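# Drive two feeder screws tight into housing holes

## Task

Take screws from the screw feeder and drive one into each of the housing's two empty holes until each is tight, meaning the screwdriver motor turned it in and stopped on its own (the result shows stopped_at_torque=1); do not rotate or shift a screw once it is tight; if a screw was pressed in rather than turned, unscrew it completely and drive it again; after the final screw, release it and raise the screwdriver well clear above the screw heads.

## Robot and tools

ROBOT. One six-joint arm (Doosan M1013 type) carrying a powered screwdriver: a hex key inside a thin vacuum sleeve that can hold a screw on the key. There is only one arm, so every motion argument describes that single arm. A flat block about 9 cm long projects from the last joint's axis toward the tool's -y side and rotates with the tool, so keep it clear of the housing and feeder.

FRAMES. The scene frame has its origin on the table surface under the arm base, +z up, and +y to the left when facing along +x. Results report the tool point position in metres and orientation as a quaternion (w, x, y, z), plus linear (m/s) and angular (rad/s) velocities. The base may be slightly tilted, and the reported position gets less accurate at long reach. The tool point is the tip of the unloaded hex key; the key points along the tool point's own +z axis and can be pushed back up to 12 mm.

THE 9-NUMBER ROW (used by execute_actions and move). Order: dx, dy, dz, rx, ry, rz, spindle, torque_limit, sleeve_vacuum, each in [-1, 1]. The first six are an offset, not a pose: they place the tool point's target relative to a reference pose, measured along the tool point's own axes. The reference is the tool pose in the most recent result that showed it (for a second or later call within the same reply, or before any result has shown it, it is the pose when that action starts). Scale: 1.0 equals 0.6 m of travel or 180 degrees; rx, ry, rz form a single rotation vector. All rows in an action refer to that same reference, so they do not add up. All zeros drives the arm back to the reference, which is not the same as holding still. Each control step the command is clipped to within 70 mm and 16 degrees of the measured pose; after an action the arm only continues to the last clipped pose, so check the new pose and send the remainder.

TOOL NUMBERS. spindle: +1 spins the key clockwise at 500 rpm (screwing in), -1 the reverse; it needs 0.5 s to reach speed and keeps running at the last value between calls, while the arm stays put, so finish each action with spindle 0. torque_limit maps linearly from 0.3 N m at -1 to 1.2 N m at +1. sleeve_vacuum above 0.01 holds a screw; anything else releases it. torque_limit and sleeve_vacuum persist until changed.

DRIVING A SCREW. Align the tool point with the screw axis, 2 mm below the head top, and rotate slowly with spindle between -0.2 and 0.2; a small negative value seats the key without advancing the screw, a small positive value also advances it. While the screw turns the arm must descend 0.7 mm per turn. The motor stops at 95 % of the torque limit (head seated or thread jammed) and stopped_at_torque becomes 1; afterwards a positive spindle does nothing until spindle has been zero or negative for 0.5 s. Reversing never stops by itself; if turns is not decreasing, increase torque_limit. screw_detected is 1 when sleeve_vacuum_kpa exceeds 30 (a head seals the sleeve). turns is the cumulative key rotation, clockwise positive.

TOOLS.
execute_actions: actions is a list with zero or one entry. Empty list: just report the state. {"rows": [...], "steps": n}: 1 to 15 rows, n up to 15 (default 15), each step 1/30 s, one row per step with the last one repeated. {"steps": n} alone: a wait of up to 300 steps counted from the previous result, including your reply time. Optional pictures (boolean). A rejected call moves nothing.
move: target is one row as above (same offset reference); speed 0.002 to 0.5 m/s (default 0.25), rotation capped at twice that in rad/s. The path is a straight line of 0.5 to 10 s that ignores obstacles; the tail numbers are sent at its start. The arm may lag, wander or overshoot speed. The result adds a move: line: done, off_target, moving, held or fault, any limits (paced = pose clipped, held = steps blocked), and the remaining distance.
wait: seconds from 0 to 10.
zoom_image: camera "cam_wrist", region [x0, y0, x1, y1] in pixels of its 616x616 image, top-left origin, at most 504x504.
read_manual: section "licences" only; no motion.
finished_scene: scene = the current scene's number; ends and grades it, irreversibly.

CAMERA. cam_wrist sits at frame wrist_camera_optical (+z forward, +x image right, +y image down), possibly off by about 18 mm and 11 degrees.

RESULT LINES. State line with pose and velocities; Joint positions in base-to-tip order; pose unreachable when the clearance check altered a command; HELD on blocked steps; Hand target showing where the controller is heading; MOTOR HOT and OVER-TEMPERATURE FAULT warnings. The simulation keeps running while you reply.

CAUTIONS. The arm is stiff: aiming even slightly beyond a firm contact can trigger a fault, and faster contact hits harder. A fault (joint load at its limit: 306, 306, 144, 40.5, 40.5, 40.5 N m from base outward, or 144 N external force) halts the arm for 10 s, cancels the call and stops the motor. Avoid drops, slams, hard pushes and knocking anything off the table; loose parts may occasionally get nudged.

Each tool is called after ">>>" as name(argument=value, ...) on one line, values as JSON.

## Session

>>> execute_actions(actions=[])

Scene clock: 0.00 s of 6600.00 s.
end_effector_position=(+0.4088, +0.0697, +0.3336) sleeve_vacuum_kpa=0 screw_detected=0 stopped_at_torque=0 turns=0.00 end_effector_quat_wxyz=(-0.000, +0.708, +0.706, +0.001) end_effector_velocity=(-0.001, +0.001, -0.000) end_effector_angular_velocity=(+0.003, +0.002, -0.001)
Joint positions: [-0.098 -0.237  1.938  0.002  1.443 -0.098]
Joint velocities: [-0.    -0.     0.001  0.003  0.001  0.   ]
Hand target: +0.409, +0.070, +0.334; -0.000, +0.708, +0.706, +0.001

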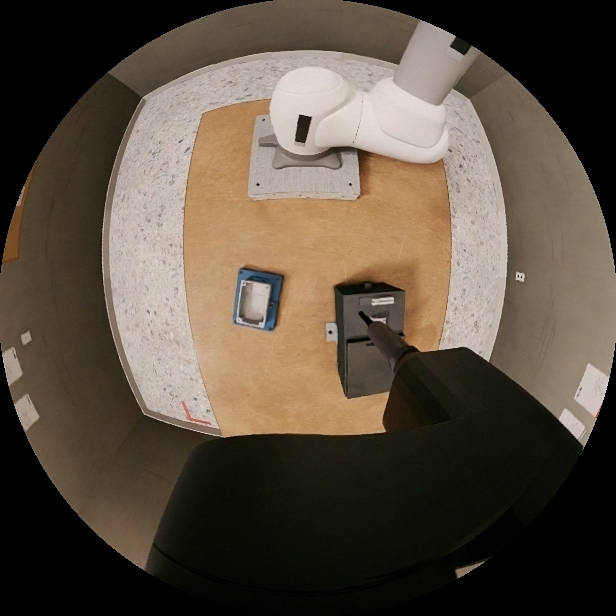

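>>> zoom_image(camera="cam_wrist", region=[220,255,420,405])

Region (220, 255, 420, 405) of cam_wrist's 616x616 image, scaled by 2.520, with more detail than that image has; it fills the top 378 rows of this view, and the rest is white.

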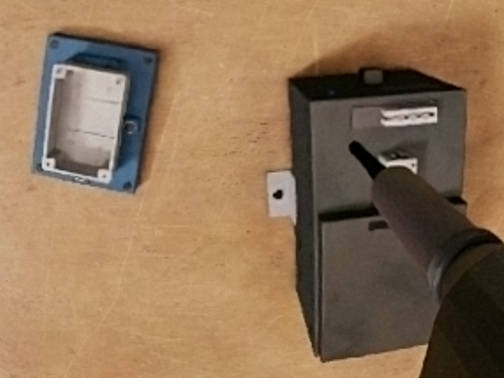

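>>> move(target=[-0.03,0.2,0.2,0,0,0,0,0,0])

>>> zoom_image(camera="cam_wrist", region=[200,190,400,340])

Scene clock: 9.80 s of 6600.00 s.
end_effector_position=(+0.5290, +0.0514, +0.2140) sleeve_vacuum_kpa=0 screw_detected=0 stopped_at_torque=0 turns=0.00 end_effector_quat_wxyz=(-0.000, +0.708, +0.706, +0.001) end_effector_velocity=(+0.000, -0.000, -0.000) end_effector_angular_velocity=(+0.000, +0.000, +0.000)
Joint positions: [-0.11   0.018  1.937  0.002  1.189 -0.109]
Joint velocities: [ 0.     0.001 -0.     0.    -0.001 -0.   ]
Hand target: +0.529, +0.051, +0.214; -0.000, +0.708, +0.706, +0.001
Off the commanded pose: 0.000 m, 0 deg.
After step 90, 5.70 s passed at rest.
move: done

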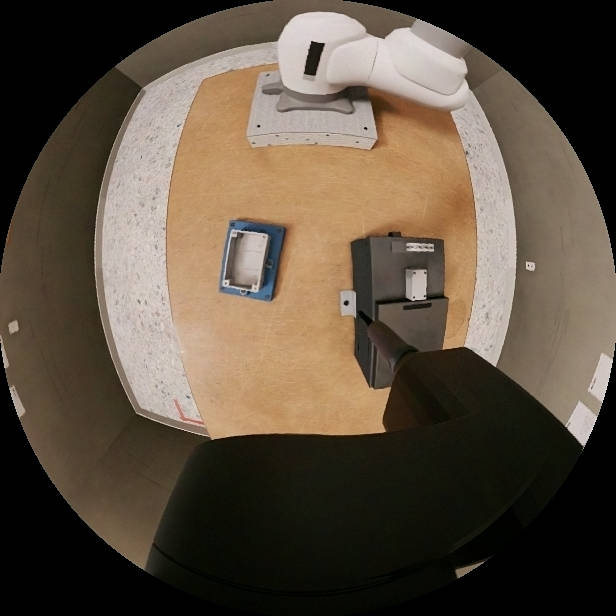

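Region (200, 190, 400, 340) of cam_wrist's 616x616 image, scaled by 2.520, with more detail than that image has; it fills the top 378 rows of this view, and the rest is white.

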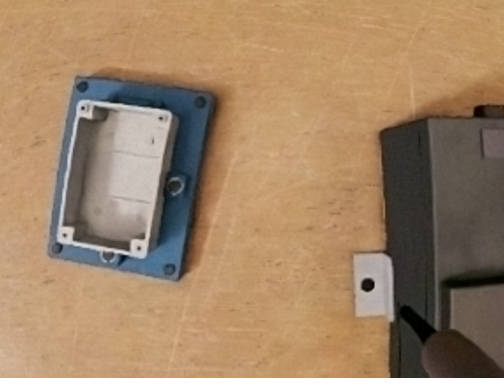

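>>> move(target=[0,0.01,0.13,0,0,0,0,0,0])

>>> zoom_image(camera="cam_wrist", region=[320,270,400,350])

>>> zoom_image(camera="cam_wrist", region=[180,190,300,310])

Scene clock: 14.20 s of 6600.00 s.
end_effector_position=(+0.5352, +0.0513, +0.1361) sleeve_vacuum_kpa=0 screw_detected=0 stopped_at_torque=0 turns=0.00 end_effector_quat_wxyz=(-0.000, +0.709, +0.706, +0.001) end_effector_velocity=(-0.001, -0.000, -0.001) end_effector_angular_velocity=(-0.000, +0.001, -0.001)
Joint positions: [-0.109  0.088  2.018  0.002  1.038 -0.108]
Joint velocities: [-0.001  0.001  0.001 -0.001 -0.001  0.001]
Hand target: +0.535, +0.051, +0.136; -0.000, +0.709, +0.706, +0.001
Off the commanded pose: 0.000 m, 0 deg.
After step 90, 0.63 s passed at rest.
move: done

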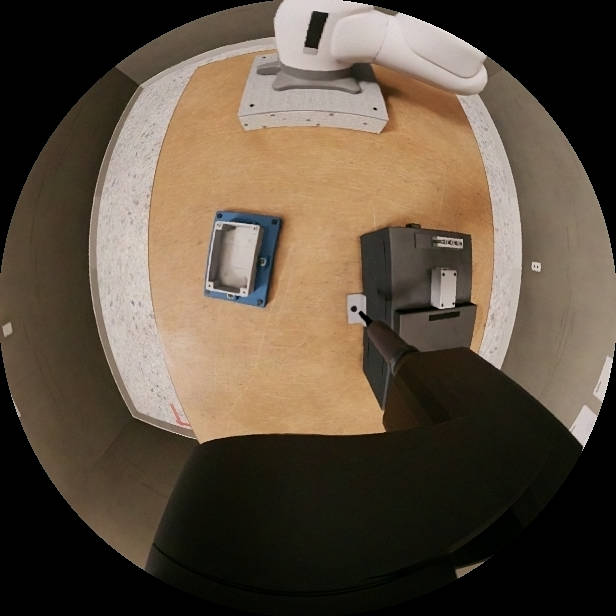

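Region (320, 270, 400, 350) of cam_wrist's 616x616 image, scaled by 6.300, with more detail than that image has.

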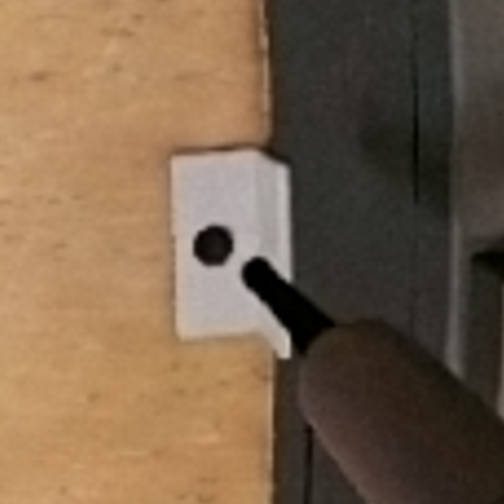

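Region (180, 190, 300, 310) of cam_wrist's 616x616 image, scaled by 4.200, with more detail than that image has.

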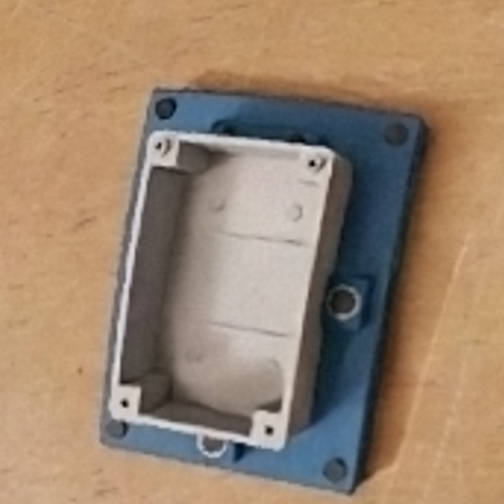

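>>> zoom_image(camera="cam_wrist", region=[380,210,490,320])

Region (380, 210, 490, 320) of cam_wrist's 616x616 image, scaled by 4.582, with more detail than that image has.

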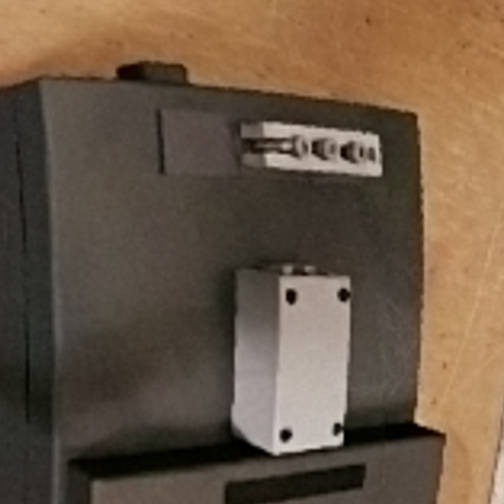

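>>> move(target=[0,0,-0.18,0,0,0,0,0,0])

>>> move(target=[0.18,-0.17,0,0,0,0,0,0,0])

>>> zoom_image(camera="cam_wrist", region=[320,270,400,350])

Scene clock: 26.77 s of 6600.00 s.
end_effector_position=(+0.5349, +0.0514, +0.2440) sleeve_vacuum_kpa=0 screw_detected=0 stopped_at_torque=0 turns=0.00 end_effector_quat_wxyz=(-0.000, +0.708, +0.706, +0.001) end_effector_velocity=(-0.000, +0.000, +0.000) end_effector_angular_velocity=(+0.001, -0.000, -0.001)
Joint positions: [-0.109  0.01   1.888  0.002  1.246 -0.108]
Joint velocities: [-0.    -0.     0.     0.001 -0.     0.001]
Hand target: +0.535, +0.051, +0.244; -0.000, +0.708, +0.706, +0.001
Off the commanded pose: 0.000 m, 0 deg.
After step 90, 8.73 s passed at rest.
move: done

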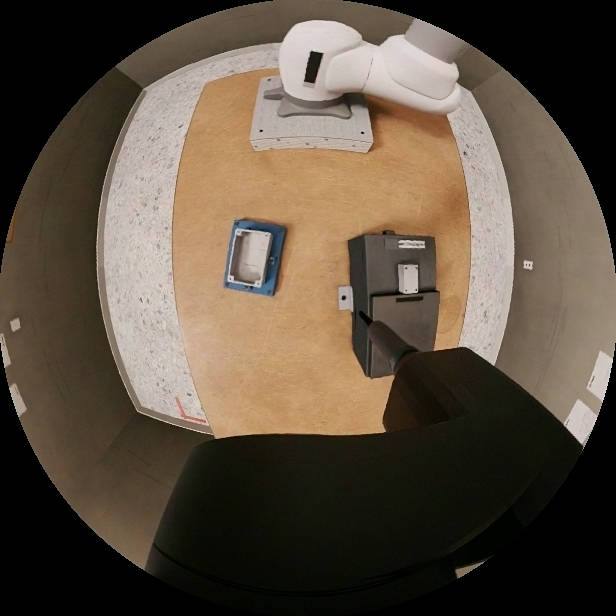

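Scene clock: 27.77 s of 6600.00 s.
end_effector_position=(+0.4331, +0.1594, +0.2437) sleeve_vacuum_kpa=0 screw_detected=0 stopped_at_torque=0 turns=0.00 end_effector_quat_wxyz=(-0.000, +0.708, +0.706, +0.001) end_effector_velocity=(+0.000, +0.000, +0.001) end_effector_angular_velocity=(-0.001, -0.001, +0.000)
Joint positions: [ 0.113 -0.147  2.032  0.002  1.258  0.114]
Joint velocities: [ 0.001 -0.001 -0.001 -0.001  0.     0.002]
Hand target: +0.433, +0.159, +0.244; -0.000, +0.708, +0.706, +0.001
Off the commanded pose: 0.001 m, 0 deg.
move: done

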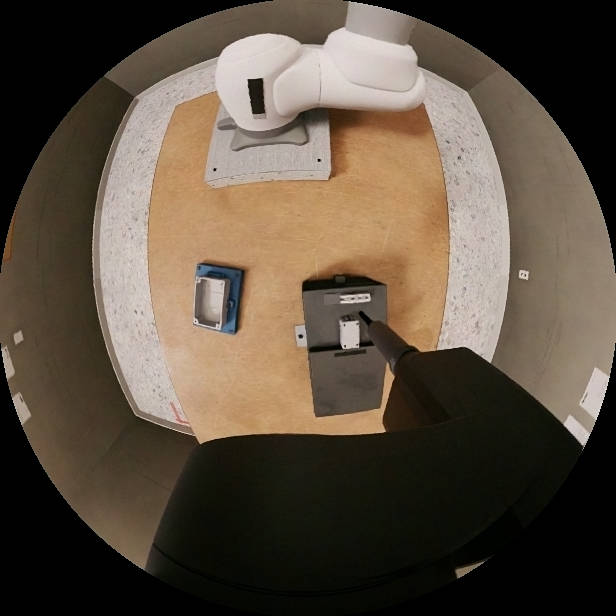

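Region (320, 270, 400, 350) of cam_wrist's 616x616 image, scaled by 6.300, with more detail than that image has.

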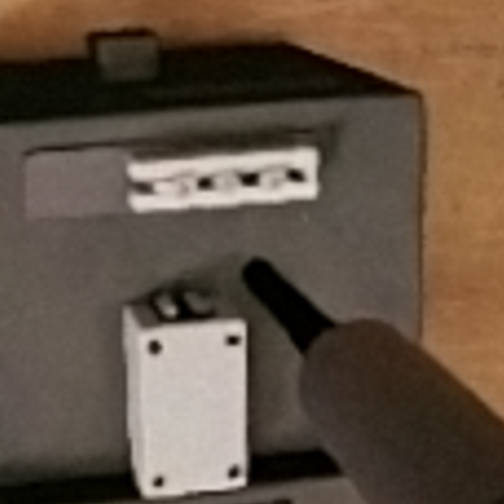

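>>> move(target=[0.012,0,0.09,0,0,0,0,0,0])

>>> zoom_image(camera="cam_wrist", region=[330,280,390,340])

Scene clock: 31.97 s of 6600.00 s.
end_effector_position=(+0.4333, +0.1666, +0.1898) sleeve_vacuum_kpa=0 screw_detected=0 stopped_at_torque=0 turns=0.00 end_effector_quat_wxyz=(-0.000, +0.709, +0.706, +0.001) end_effector_velocity=(+0.000, +0.000, +0.000) end_effector_angular_velocity=(+0.001, +0.001, -0.001)
Joint positions: [ 0.13  -0.109  2.103  0.002  1.149  0.13 ]
Joint velocities: [ 0.     0.    -0.     0.001  0.     0.001]
Hand target: +0.433, +0.167, +0.190; -0.000, +0.709, +0.706, +0.001
Off the commanded pose: 0.000 m, 0 deg.
After step 90, 0.43 s passed at rest.
move: done

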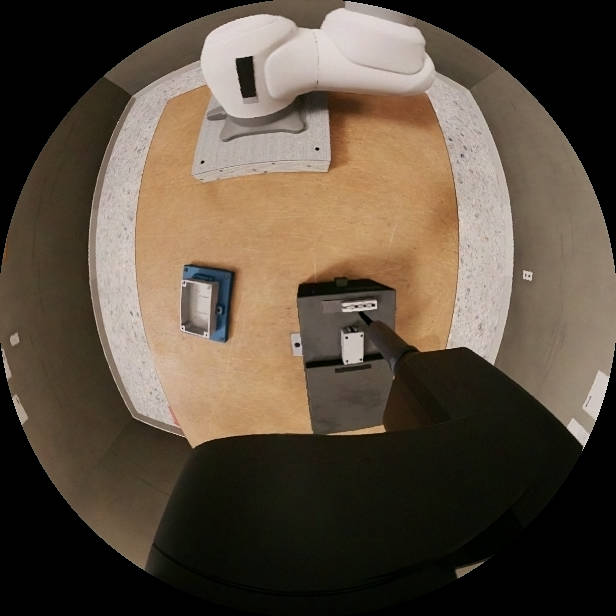

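Region (330, 280, 390, 340) of cam_wrist's 616x616 image, scaled by 8.400, with more detail than that image has.

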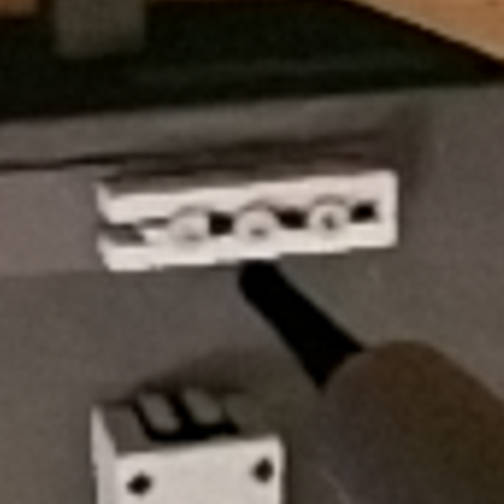

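>>> move(target=[0,0.004,0.04,0,0,0,0,0,0], speed=0.05)

>>> zoom_image(camera="cam_wrist", region=[340,290,380,330])

>>> move(target=[-0.04,0,0,0,0,0,0,0,0])

>>> zoom_image(camera="cam_wrist", region=[340,290,380,330])

Scene clock: 37.93 s of 6600.00 s.
end_effector_position=(+0.4357, +0.1666, +0.1658) sleeve_vacuum_kpa=0 screw_detected=0 stopped_at_torque=0 turns=0.00 end_effector_quat_wxyz=(-0.000, +0.709, +0.706, +0.001) end_effector_velocity=(-0.000, -0.000, -0.001) end_effector_angular_velocity=(-0.001, -0.000, +0.001)
Joint positions: [ 0.129 -0.085  2.13   0.002  1.099  0.129]
Joint velocities: [ 0.001  0.     0.001 -0.001 -0.001 -0.   ]
Hand target: +0.436, +0.167, +0.166; -0.000, +0.709, +0.706, +0.001
Off the commanded pose: 0.000 m, 0 deg.
After step 90, 2.20 s passed at rest.
move: done

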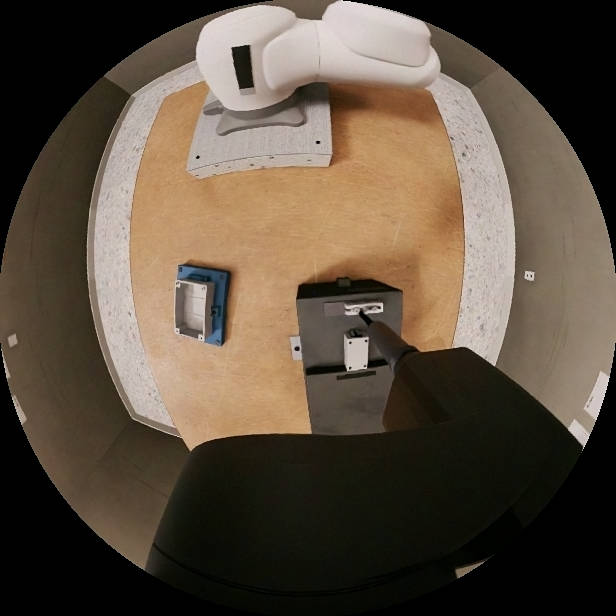

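Region (340, 290, 380, 330) of cam_wrist's 616x616 image, scaled by 12.600, with more detail than that image has.

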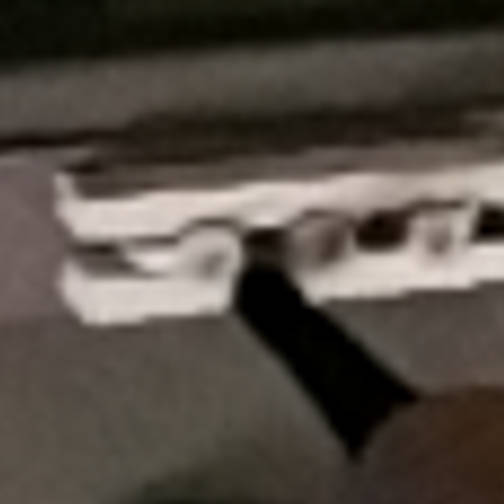

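Scene clock: 38.63 s of 6600.00 s.
end_effector_position=(+0.4357, +0.1426, +0.1658) sleeve_vacuum_kpa=0 screw_detected=0 stopped_at_torque=0 turns=0.00 end_effector_quat_wxyz=(-0.000, +0.709, +0.706, +0.001) end_effector_velocity=(+0.000, +0.000, +0.000) end_effector_angular_velocity=(+0.002, +0.000, -0.001)
Joint positions: [ 0.075 -0.093  2.137  0.002  1.099  0.075]
Joint velocities: [-0.001 -0.     0.     0.002 -0.    -0.001]
Hand target: +0.436, +0.143, +0.166; -0.000, +0.709, +0.706, +0.001
Off the commanded pose: 0.000 m, 0 deg.
move: done

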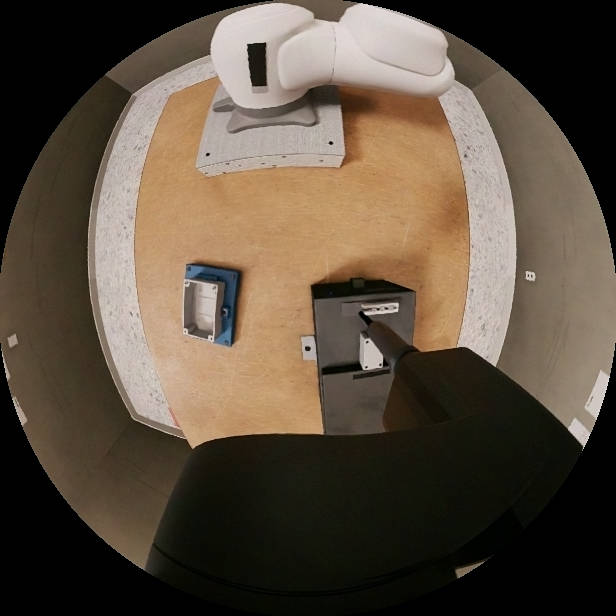

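Region (340, 290, 380, 330) of cam_wrist's 616x616 image, scaled by 12.600, with more detail than that image has.

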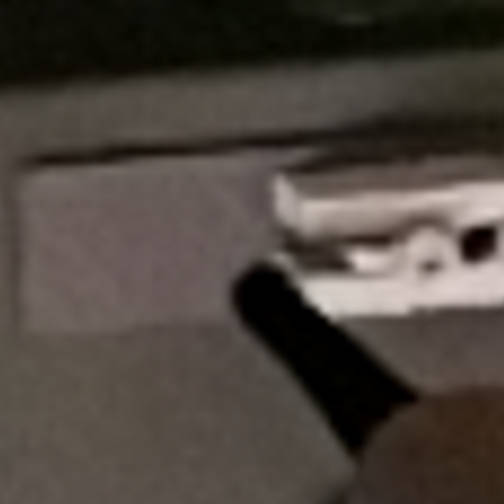

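>>> move(target=[0,0,-0.02,0,0,0,0,0,0])

>>> move(target=[0.036,0,0,0,0,0,0,0,0])

>>> zoom_image(camera="cam_wrist", region=[340,290,380,330])

>>> move(target=[0,0,0,0,0,0.5,0,0,0], speed=0.4)

>>> zoom_image(camera="cam_wrist", region=[340,290,380,330])

Scene clock: 47.90 s of 6600.00 s.
end_effector_position=(+0.4357, +0.1426, +0.1778) sleeve_vacuum_kpa=0 screw_detected=0 stopped_at_torque=0 turns=0.00 end_effector_quat_wxyz=(-0.000, +0.709, +0.706, +0.001) end_effector_velocity=(-0.001, +0.000, -0.000) end_effector_angular_velocity=(+0.001, +0.001, +0.001)
Joint positions: [ 0.075 -0.103  2.122  0.002  1.125  0.075]
Joint velocities: [ 0.    -0.     0.001  0.001  0.    -0.001]
Hand target: +0.436, +0.143, +0.178; -0.000, +0.709, +0.706, +0.001
Off the commanded pose: 0.000 m, 0 deg.
After step 90, 5.57 s passed at rest.
move: done

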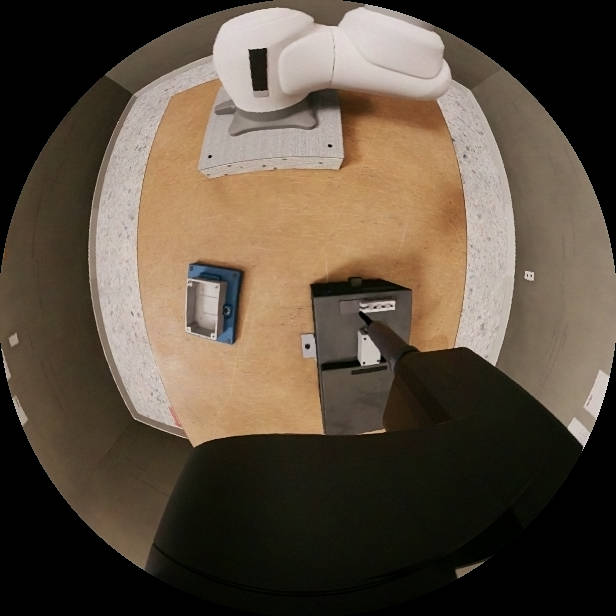

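Scene clock: 48.60 s of 6600.00 s.
end_effector_position=(+0.4357, +0.1642, +0.1778) sleeve_vacuum_kpa=0 screw_detected=0 stopped_at_torque=0 turns=0.00 end_effector_quat_wxyz=(-0.000, +0.709, +0.706, +0.001) end_effector_velocity=(+0.000, +0.000, +0.000) end_effector_angular_velocity=(-0.001, -0.000, -0.001)
Joint positions: [ 0.124 -0.096  2.116  0.002  1.124  0.124]
Joint velocities: [ 0.001  0.    -0.001 -0.001  0.001  0.002]
Hand target: +0.436, +0.164, +0.178; -0.000, +0.709, +0.706, +0.001
Off the commanded pose: 0.000 m, 0 deg.
move: done

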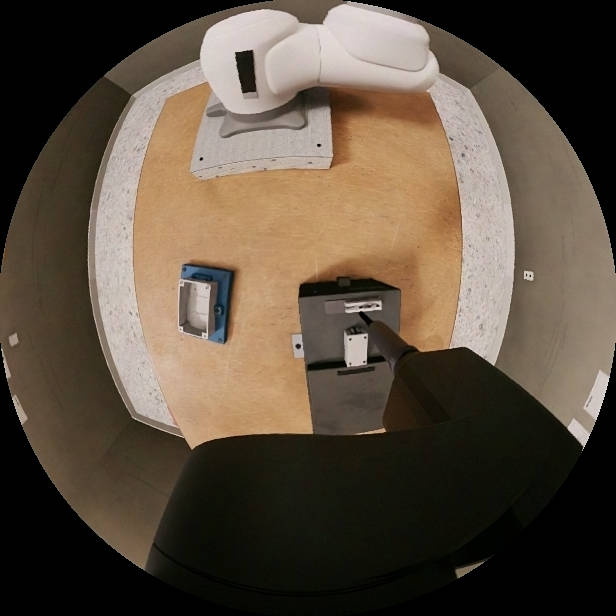

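Region (340, 290, 380, 330) of cam_wrist's 616x616 image, scaled by 12.600, with more detail than that image has.

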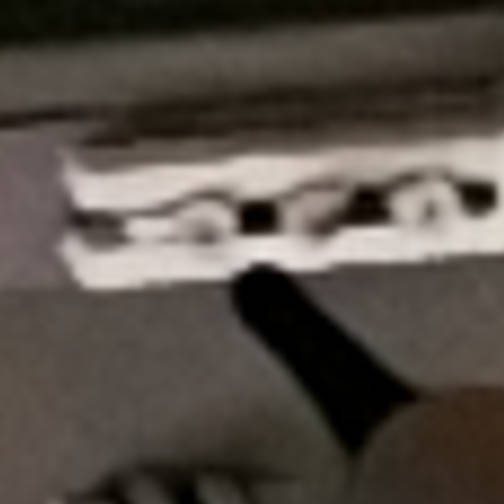

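Scene clock: 51.00 s of 6600.00 s.
end_effector_position=(+0.4355, +0.1638, +0.1775) sleeve_vacuum_kpa=0 screw_detected=0 stopped_at_torque=0 turns=0.00 end_effector_quat_wxyz=(-0.001, +1.000, -0.002, +0.000) end_effector_velocity=(+0.000, +0.000, +0.000) end_effector_angular_velocity=(-0.000, -0.000, -0.003)
Joint positions: [ 0.342 -0.182  2.187  0.002  1.138  1.913]
Joint velocities: [ 0.001  0.    -0.001 -0.     0.     0.004]
Hand target: +0.435, +0.164, +0.178; -0.000, +1.000, -0.002, +0.000
Off the commanded pose: 0.000 m, 0 deg.
move: done

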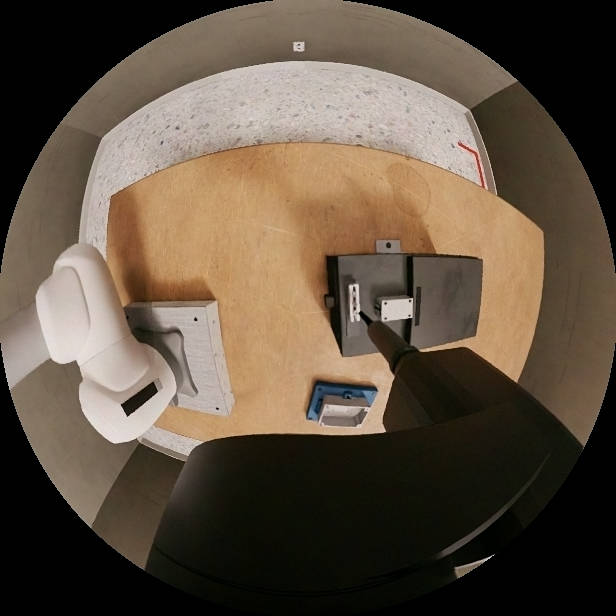

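Region (340, 290, 380, 330) of cam_wrist's 616x616 image, scaled by 12.600, with more detail than that image has.

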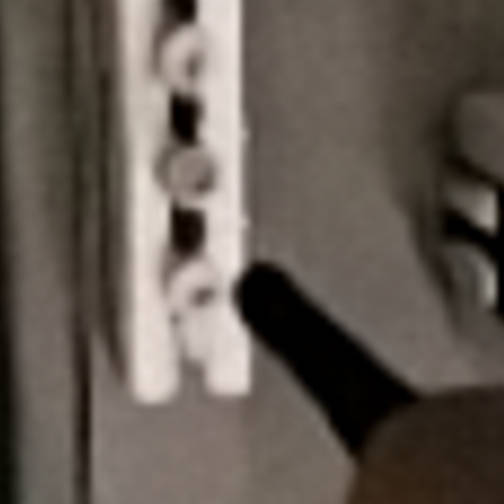

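>>> move(target=[-0.0059,0.0056,0,0,0,0,0,0,0])

>>> zoom_image(camera="cam_wrist", region=[340,290,380,330])

>>> move(target=[0,0,0.022,0,0,0,-0.1,0,1], speed=0.01)

>>> zoom_image(camera="cam_wrist", region=[340,290,380,330])

Scene clock: 57.83 s of 6600.00 s.
end_effector_position=(+0.4319, +0.1605, +0.1775) sleeve_vacuum_kpa=0 screw_detected=0 stopped_at_torque=0 turns=0.00 end_effector_quat_wxyz=(-0.000, +1.000, -0.002, +0.000) end_effector_velocity=(-0.001, -0.000, -0.000) end_effector_angular_velocity=(+0.000, +0.002, -0.000)
Joint positions: [ 0.337 -0.19   2.194  0.002  1.14   1.908]
Joint velocities: [-0.    -0.     0.001  0.001  0.001 -0.001]
Hand target: +0.432, +0.160, +0.178; -0.001, +1.000, -0.002, +0.000
Off the commanded pose: 0.000 m, 0 deg.
After step 90, 3.13 s passed at rest.
move: done

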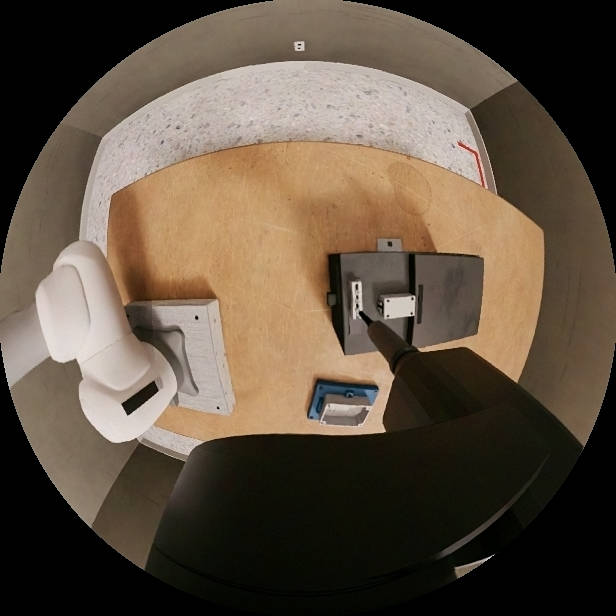

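Region (340, 290, 380, 330) of cam_wrist's 616x616 image, scaled by 12.600, with more detail than that image has.

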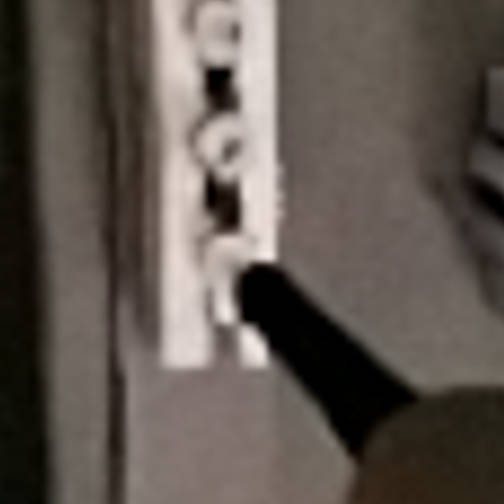

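Scene clock: 59.37 s of 6600.00 s.
end_effector_position=(+0.4320, +0.1605, +0.1643) sleeve_vacuum_kpa=40 screw_detected=1 stopped_at_torque=0 turns=-1.27 end_effector_quat_wxyz=(-0.000, +1.000, -0.002, +0.000) end_effector_velocity=(+0.001, +0.000, +0.001) end_effector_angular_velocity=(+0.000, -0.002, -0.000)
Joint positions: [ 0.337 -0.179  2.211  0.002  1.112  1.908]
Joint velocities: [ 0.     0.    -0.001 -0.    -0.001  0.001]
Hand target: +0.432, +0.160, +0.164; -0.000, +1.000, -0.002, +0.000
Off the commanded pose: 0.000 m, 0 deg.
move: done

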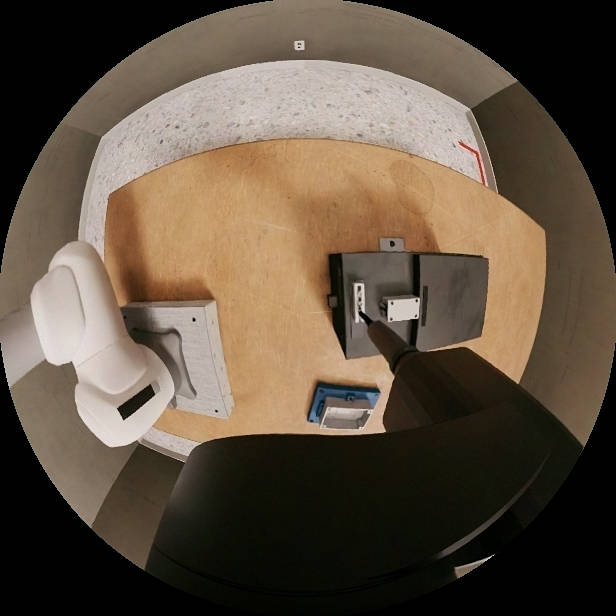

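Region (340, 290, 380, 330) of cam_wrist's 616x616 image, scaled by 12.600, with more detail than that image has.

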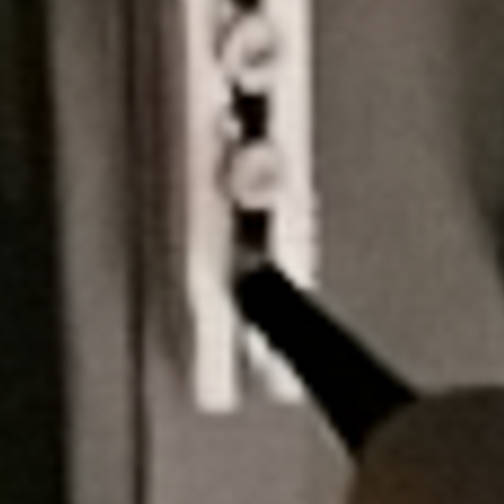

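>>> move(target=[0,0,-0.06,0,0,0,0,0,1], speed=0.06)

>>> move(target=[0.14,0.47,0,0,0,0,0,0,1])

>>> move(target=[0,0,0.13,0,0,0,0,0,1])

>>> zoom_image(camera="cam_wrist", region=[320,270,400,350])

>>> move(target=[0,0,0,0,0,-0.5,0,0,1], speed=0.4)

>>> zoom_image(camera="cam_wrist", region=[300,270,380,350])

Scene clock: 66.90 s of 6600.00 s.
end_effector_position=(+0.4319, +0.1605, +0.2003) sleeve_vacuum_kpa=39 screw_detected=1 stopped_at_torque=0 turns=-6.82 end_effector_quat_wxyz=(-0.001, +1.000, -0.002, +0.000) end_effector_velocity=(+0.001, +0.000, +0.002) end_effector_angular_velocity=(+0.001, -0.003, -0.000)
Joint positions: [ 0.337 -0.208  2.163  0.002  1.189  1.908]
Joint velocities: [-0.    -0.    -0.002 -0.    -0.     0.   ]
Hand target: +0.432, +0.160, +0.200; -0.001, +1.000, -0.002, +0.000
Off the commanded pose: 0.000 m, 0 deg.
move: done

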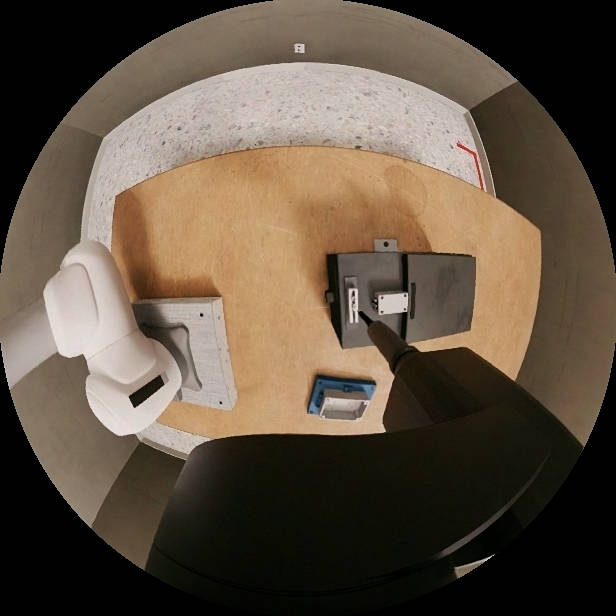

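Scene clock: 68.50 s of 6600.00 s.
end_effector_position=(+0.5156, -0.1211, +0.2005) sleeve_vacuum_kpa=39 screw_detected=1 stopped_at_torque=0 turns=-6.82 end_effector_quat_wxyz=(-0.001, +1.000, -0.002, +0.001) end_effector_velocity=(+0.000, -0.001, +0.000) end_effector_angular_velocity=(-0.001, +0.000, -0.000)
Joint positions: [-0.342 -0.094  2.069  0.002  1.168  1.229]
Joint velocities: [-0.001  0.001 -0.001 -0.001 -0.    -0.   ]
Hand target: +0.516, -0.121, +0.200; -0.001, +1.000, -0.002, +0.001
Off the commanded pose: 0.001 m, 0 deg.
move: done

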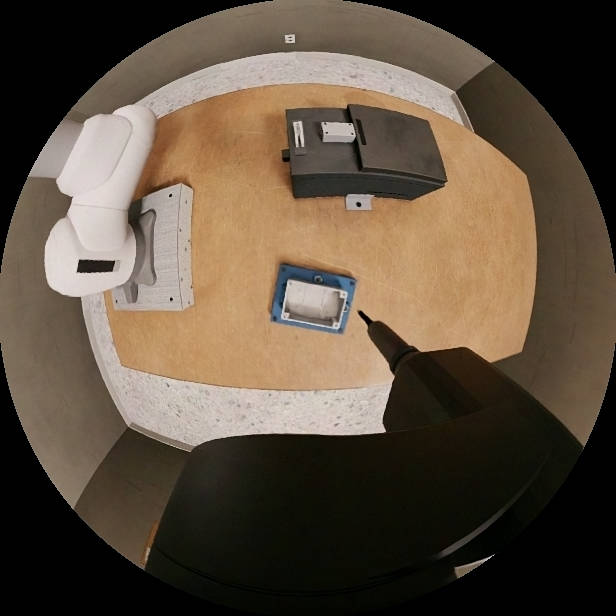

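Scene clock: 69.27 s of 6600.00 s.
end_effector_position=(+0.5158, -0.1211, +0.1226) sleeve_vacuum_kpa=39 screw_detected=1 stopped_at_torque=0 turns=-6.82 end_effector_quat_wxyz=(-0.001, +1.000, -0.002, +0.001) end_effector_velocity=(+0.000, +0.000, -0.000) end_effector_angular_velocity=(+0.000, -0.000, +0.000)
Joint positions: [-0.342 -0.025  2.164  0.002  1.005  1.229]
Joint velocities: [ 0.     0.001  0.     0.001 -0.001 -0.   ]
Hand target: +0.516, -0.121, +0.123; -0.001, +1.000, -0.002, +0.001
Off the commanded pose: 0.000 m, 0 deg.
move: done

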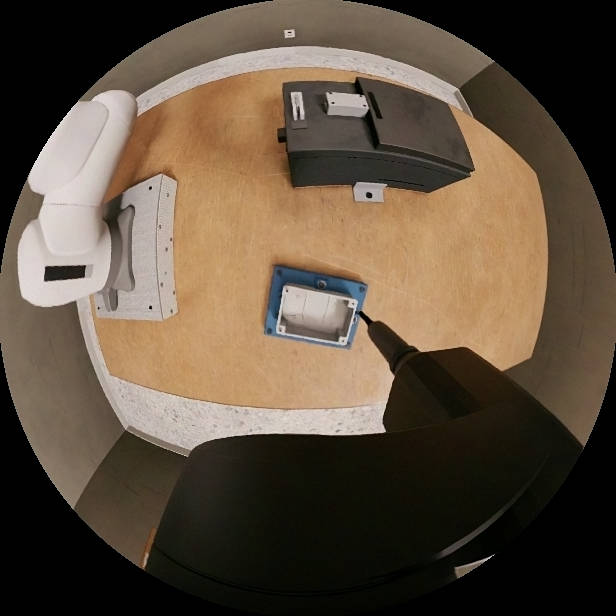

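Region (320, 270, 400, 350) of cam_wrist's 616x616 image, scaled by 6.300, with more detail than that image has.

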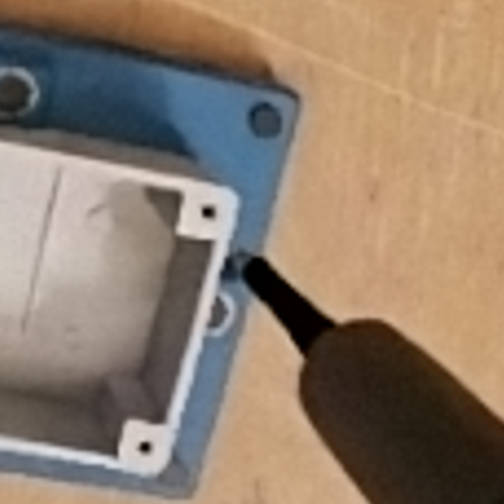

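Scene clock: 71.67 s of 6600.00 s.
end_effector_position=(+0.5160, -0.1209, +0.1228) sleeve_vacuum_kpa=39 screw_detected=1 stopped_at_torque=0 turns=-6.82 end_effector_quat_wxyz=(-0.000, +0.708, +0.706, +0.001) end_effector_velocity=(+0.001, -0.001, +0.001) end_effector_angular_velocity=(-0.000, -0.002, +0.001)
Joint positions: [-0.425  0.125  2.003  0.002  1.015 -0.425]
Joint velocities: [-0.001  0.    -0.002  0.001 -0.    -0.002]
Hand target: +0.516, -0.121, +0.123; -0.000, +0.709, +0.706, +0.001
Off the commanded pose: 0.000 m, 0 deg.
move: done

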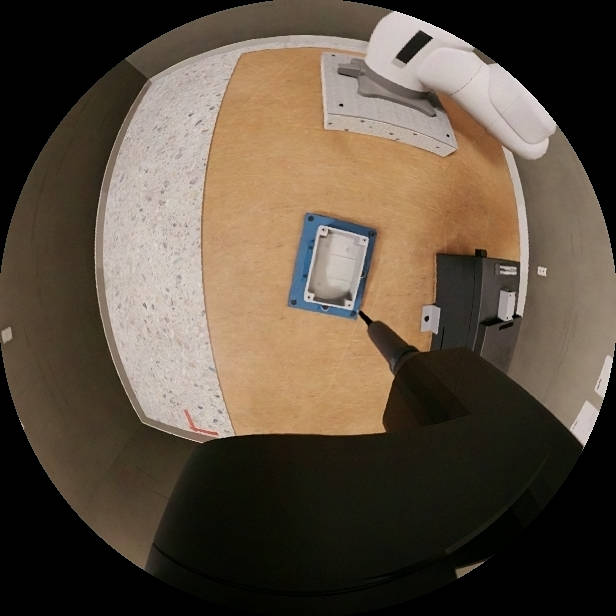

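Region (300, 270, 380, 350) of cam_wrist's 616x616 image, scaled by 6.300, with more detail than that image has.

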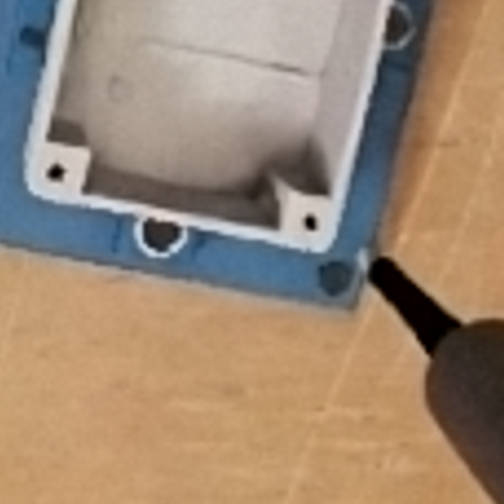

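>>> move(target=[-0.003,0.0073,0.05,0,0,0,0,0,1])

>>> zoom_image(camera="cam_wrist", region=[340,290,380,330])

>>> move(target=[0,0,0,0,0,0.5,0,0,1], speed=0.4)

>>> zoom_image(camera="cam_wrist", region=[340,290,380,330])

Scene clock: 79.47 s of 6600.00 s.
end_effector_position=(+0.5205, -0.1227, +0.0929) sleeve_vacuum_kpa=39 screw_detected=1 stopped_at_torque=0 turns=-6.82 end_effector_quat_wxyz=(-0.000, +0.709, +0.706, +0.001) end_effector_velocity=(+0.000, +0.000, -0.001) end_effector_angular_velocity=(+0.000, -0.000, +0.001)
Joint positions: [-0.425  0.162  2.024  0.002  0.958 -0.425]
Joint velocities: [ 0.     0.001  0.     0.    -0.001 -0.001]
Hand target: +0.520, -0.123, +0.093; -0.000, +0.709, +0.706, +0.001
Off the commanded pose: 0.000 m, 0 deg.
After step 90, 4.10 s passed at rest.
move: done

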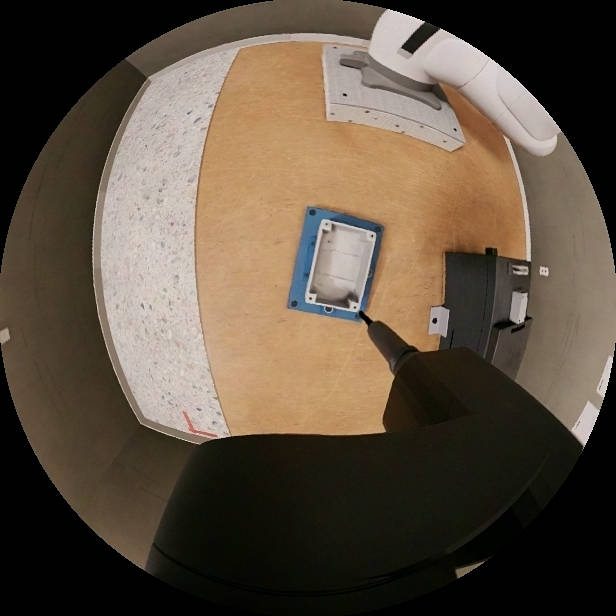

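Region (340, 290, 380, 330) of cam_wrist's 616x616 image, scaled by 12.600, with more detail than that image has.

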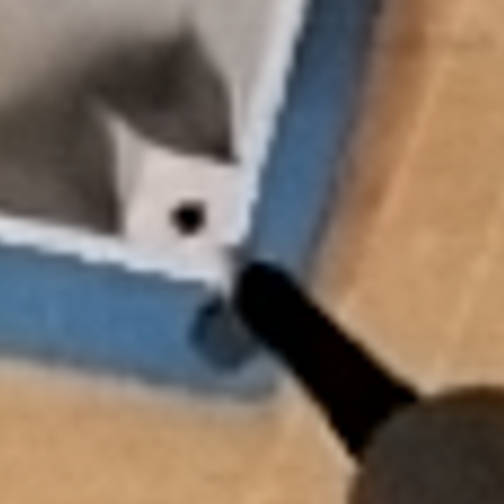

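Scene clock: 81.87 s of 6600.00 s.
end_effector_position=(+0.5203, -0.1229, +0.0927) sleeve_vacuum_kpa=39 screw_detected=1 stopped_at_torque=0 turns=-6.82 end_effector_quat_wxyz=(-0.001, +1.000, -0.002, +0.001) end_effector_velocity=(-0.000, -0.000, +0.001) end_effector_angular_velocity=(-0.001, +0.001, -0.002)
Joint positions: [-0.343  0.015  2.188  0.002  0.94   1.228]
Joint velocities: [ 0.001 -0.    -0.001 -0.002  0.002  0.004]
Hand target: +0.520, -0.123, +0.093; -0.001, +1.000, -0.002, +0.001
Off the commanded pose: 0.000 m, 0 deg.
move: done

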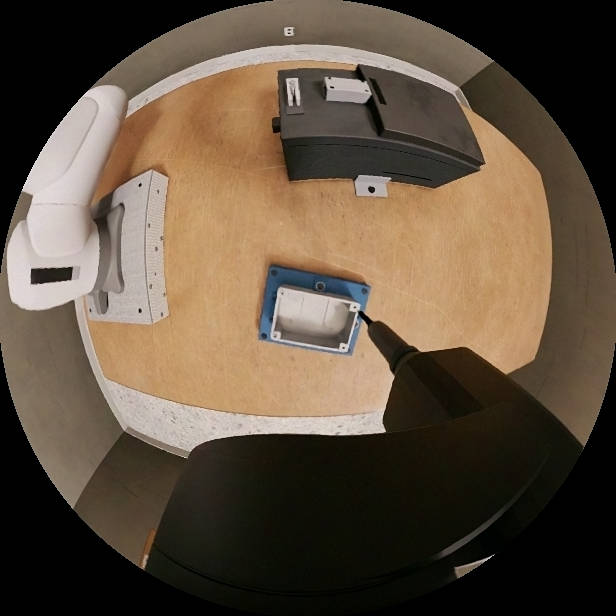

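Region (340, 290, 380, 330) of cam_wrist's 616x616 image, scaled by 12.600, with more detail than that image has.

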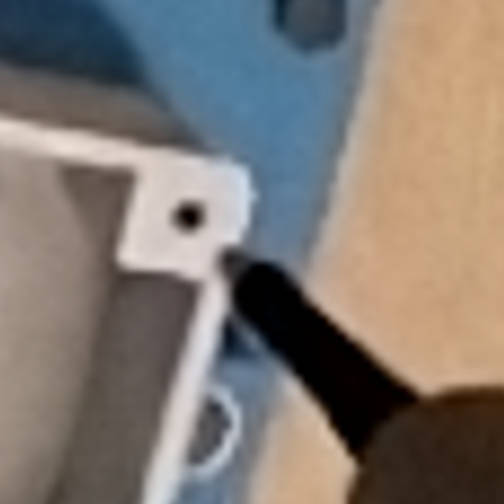

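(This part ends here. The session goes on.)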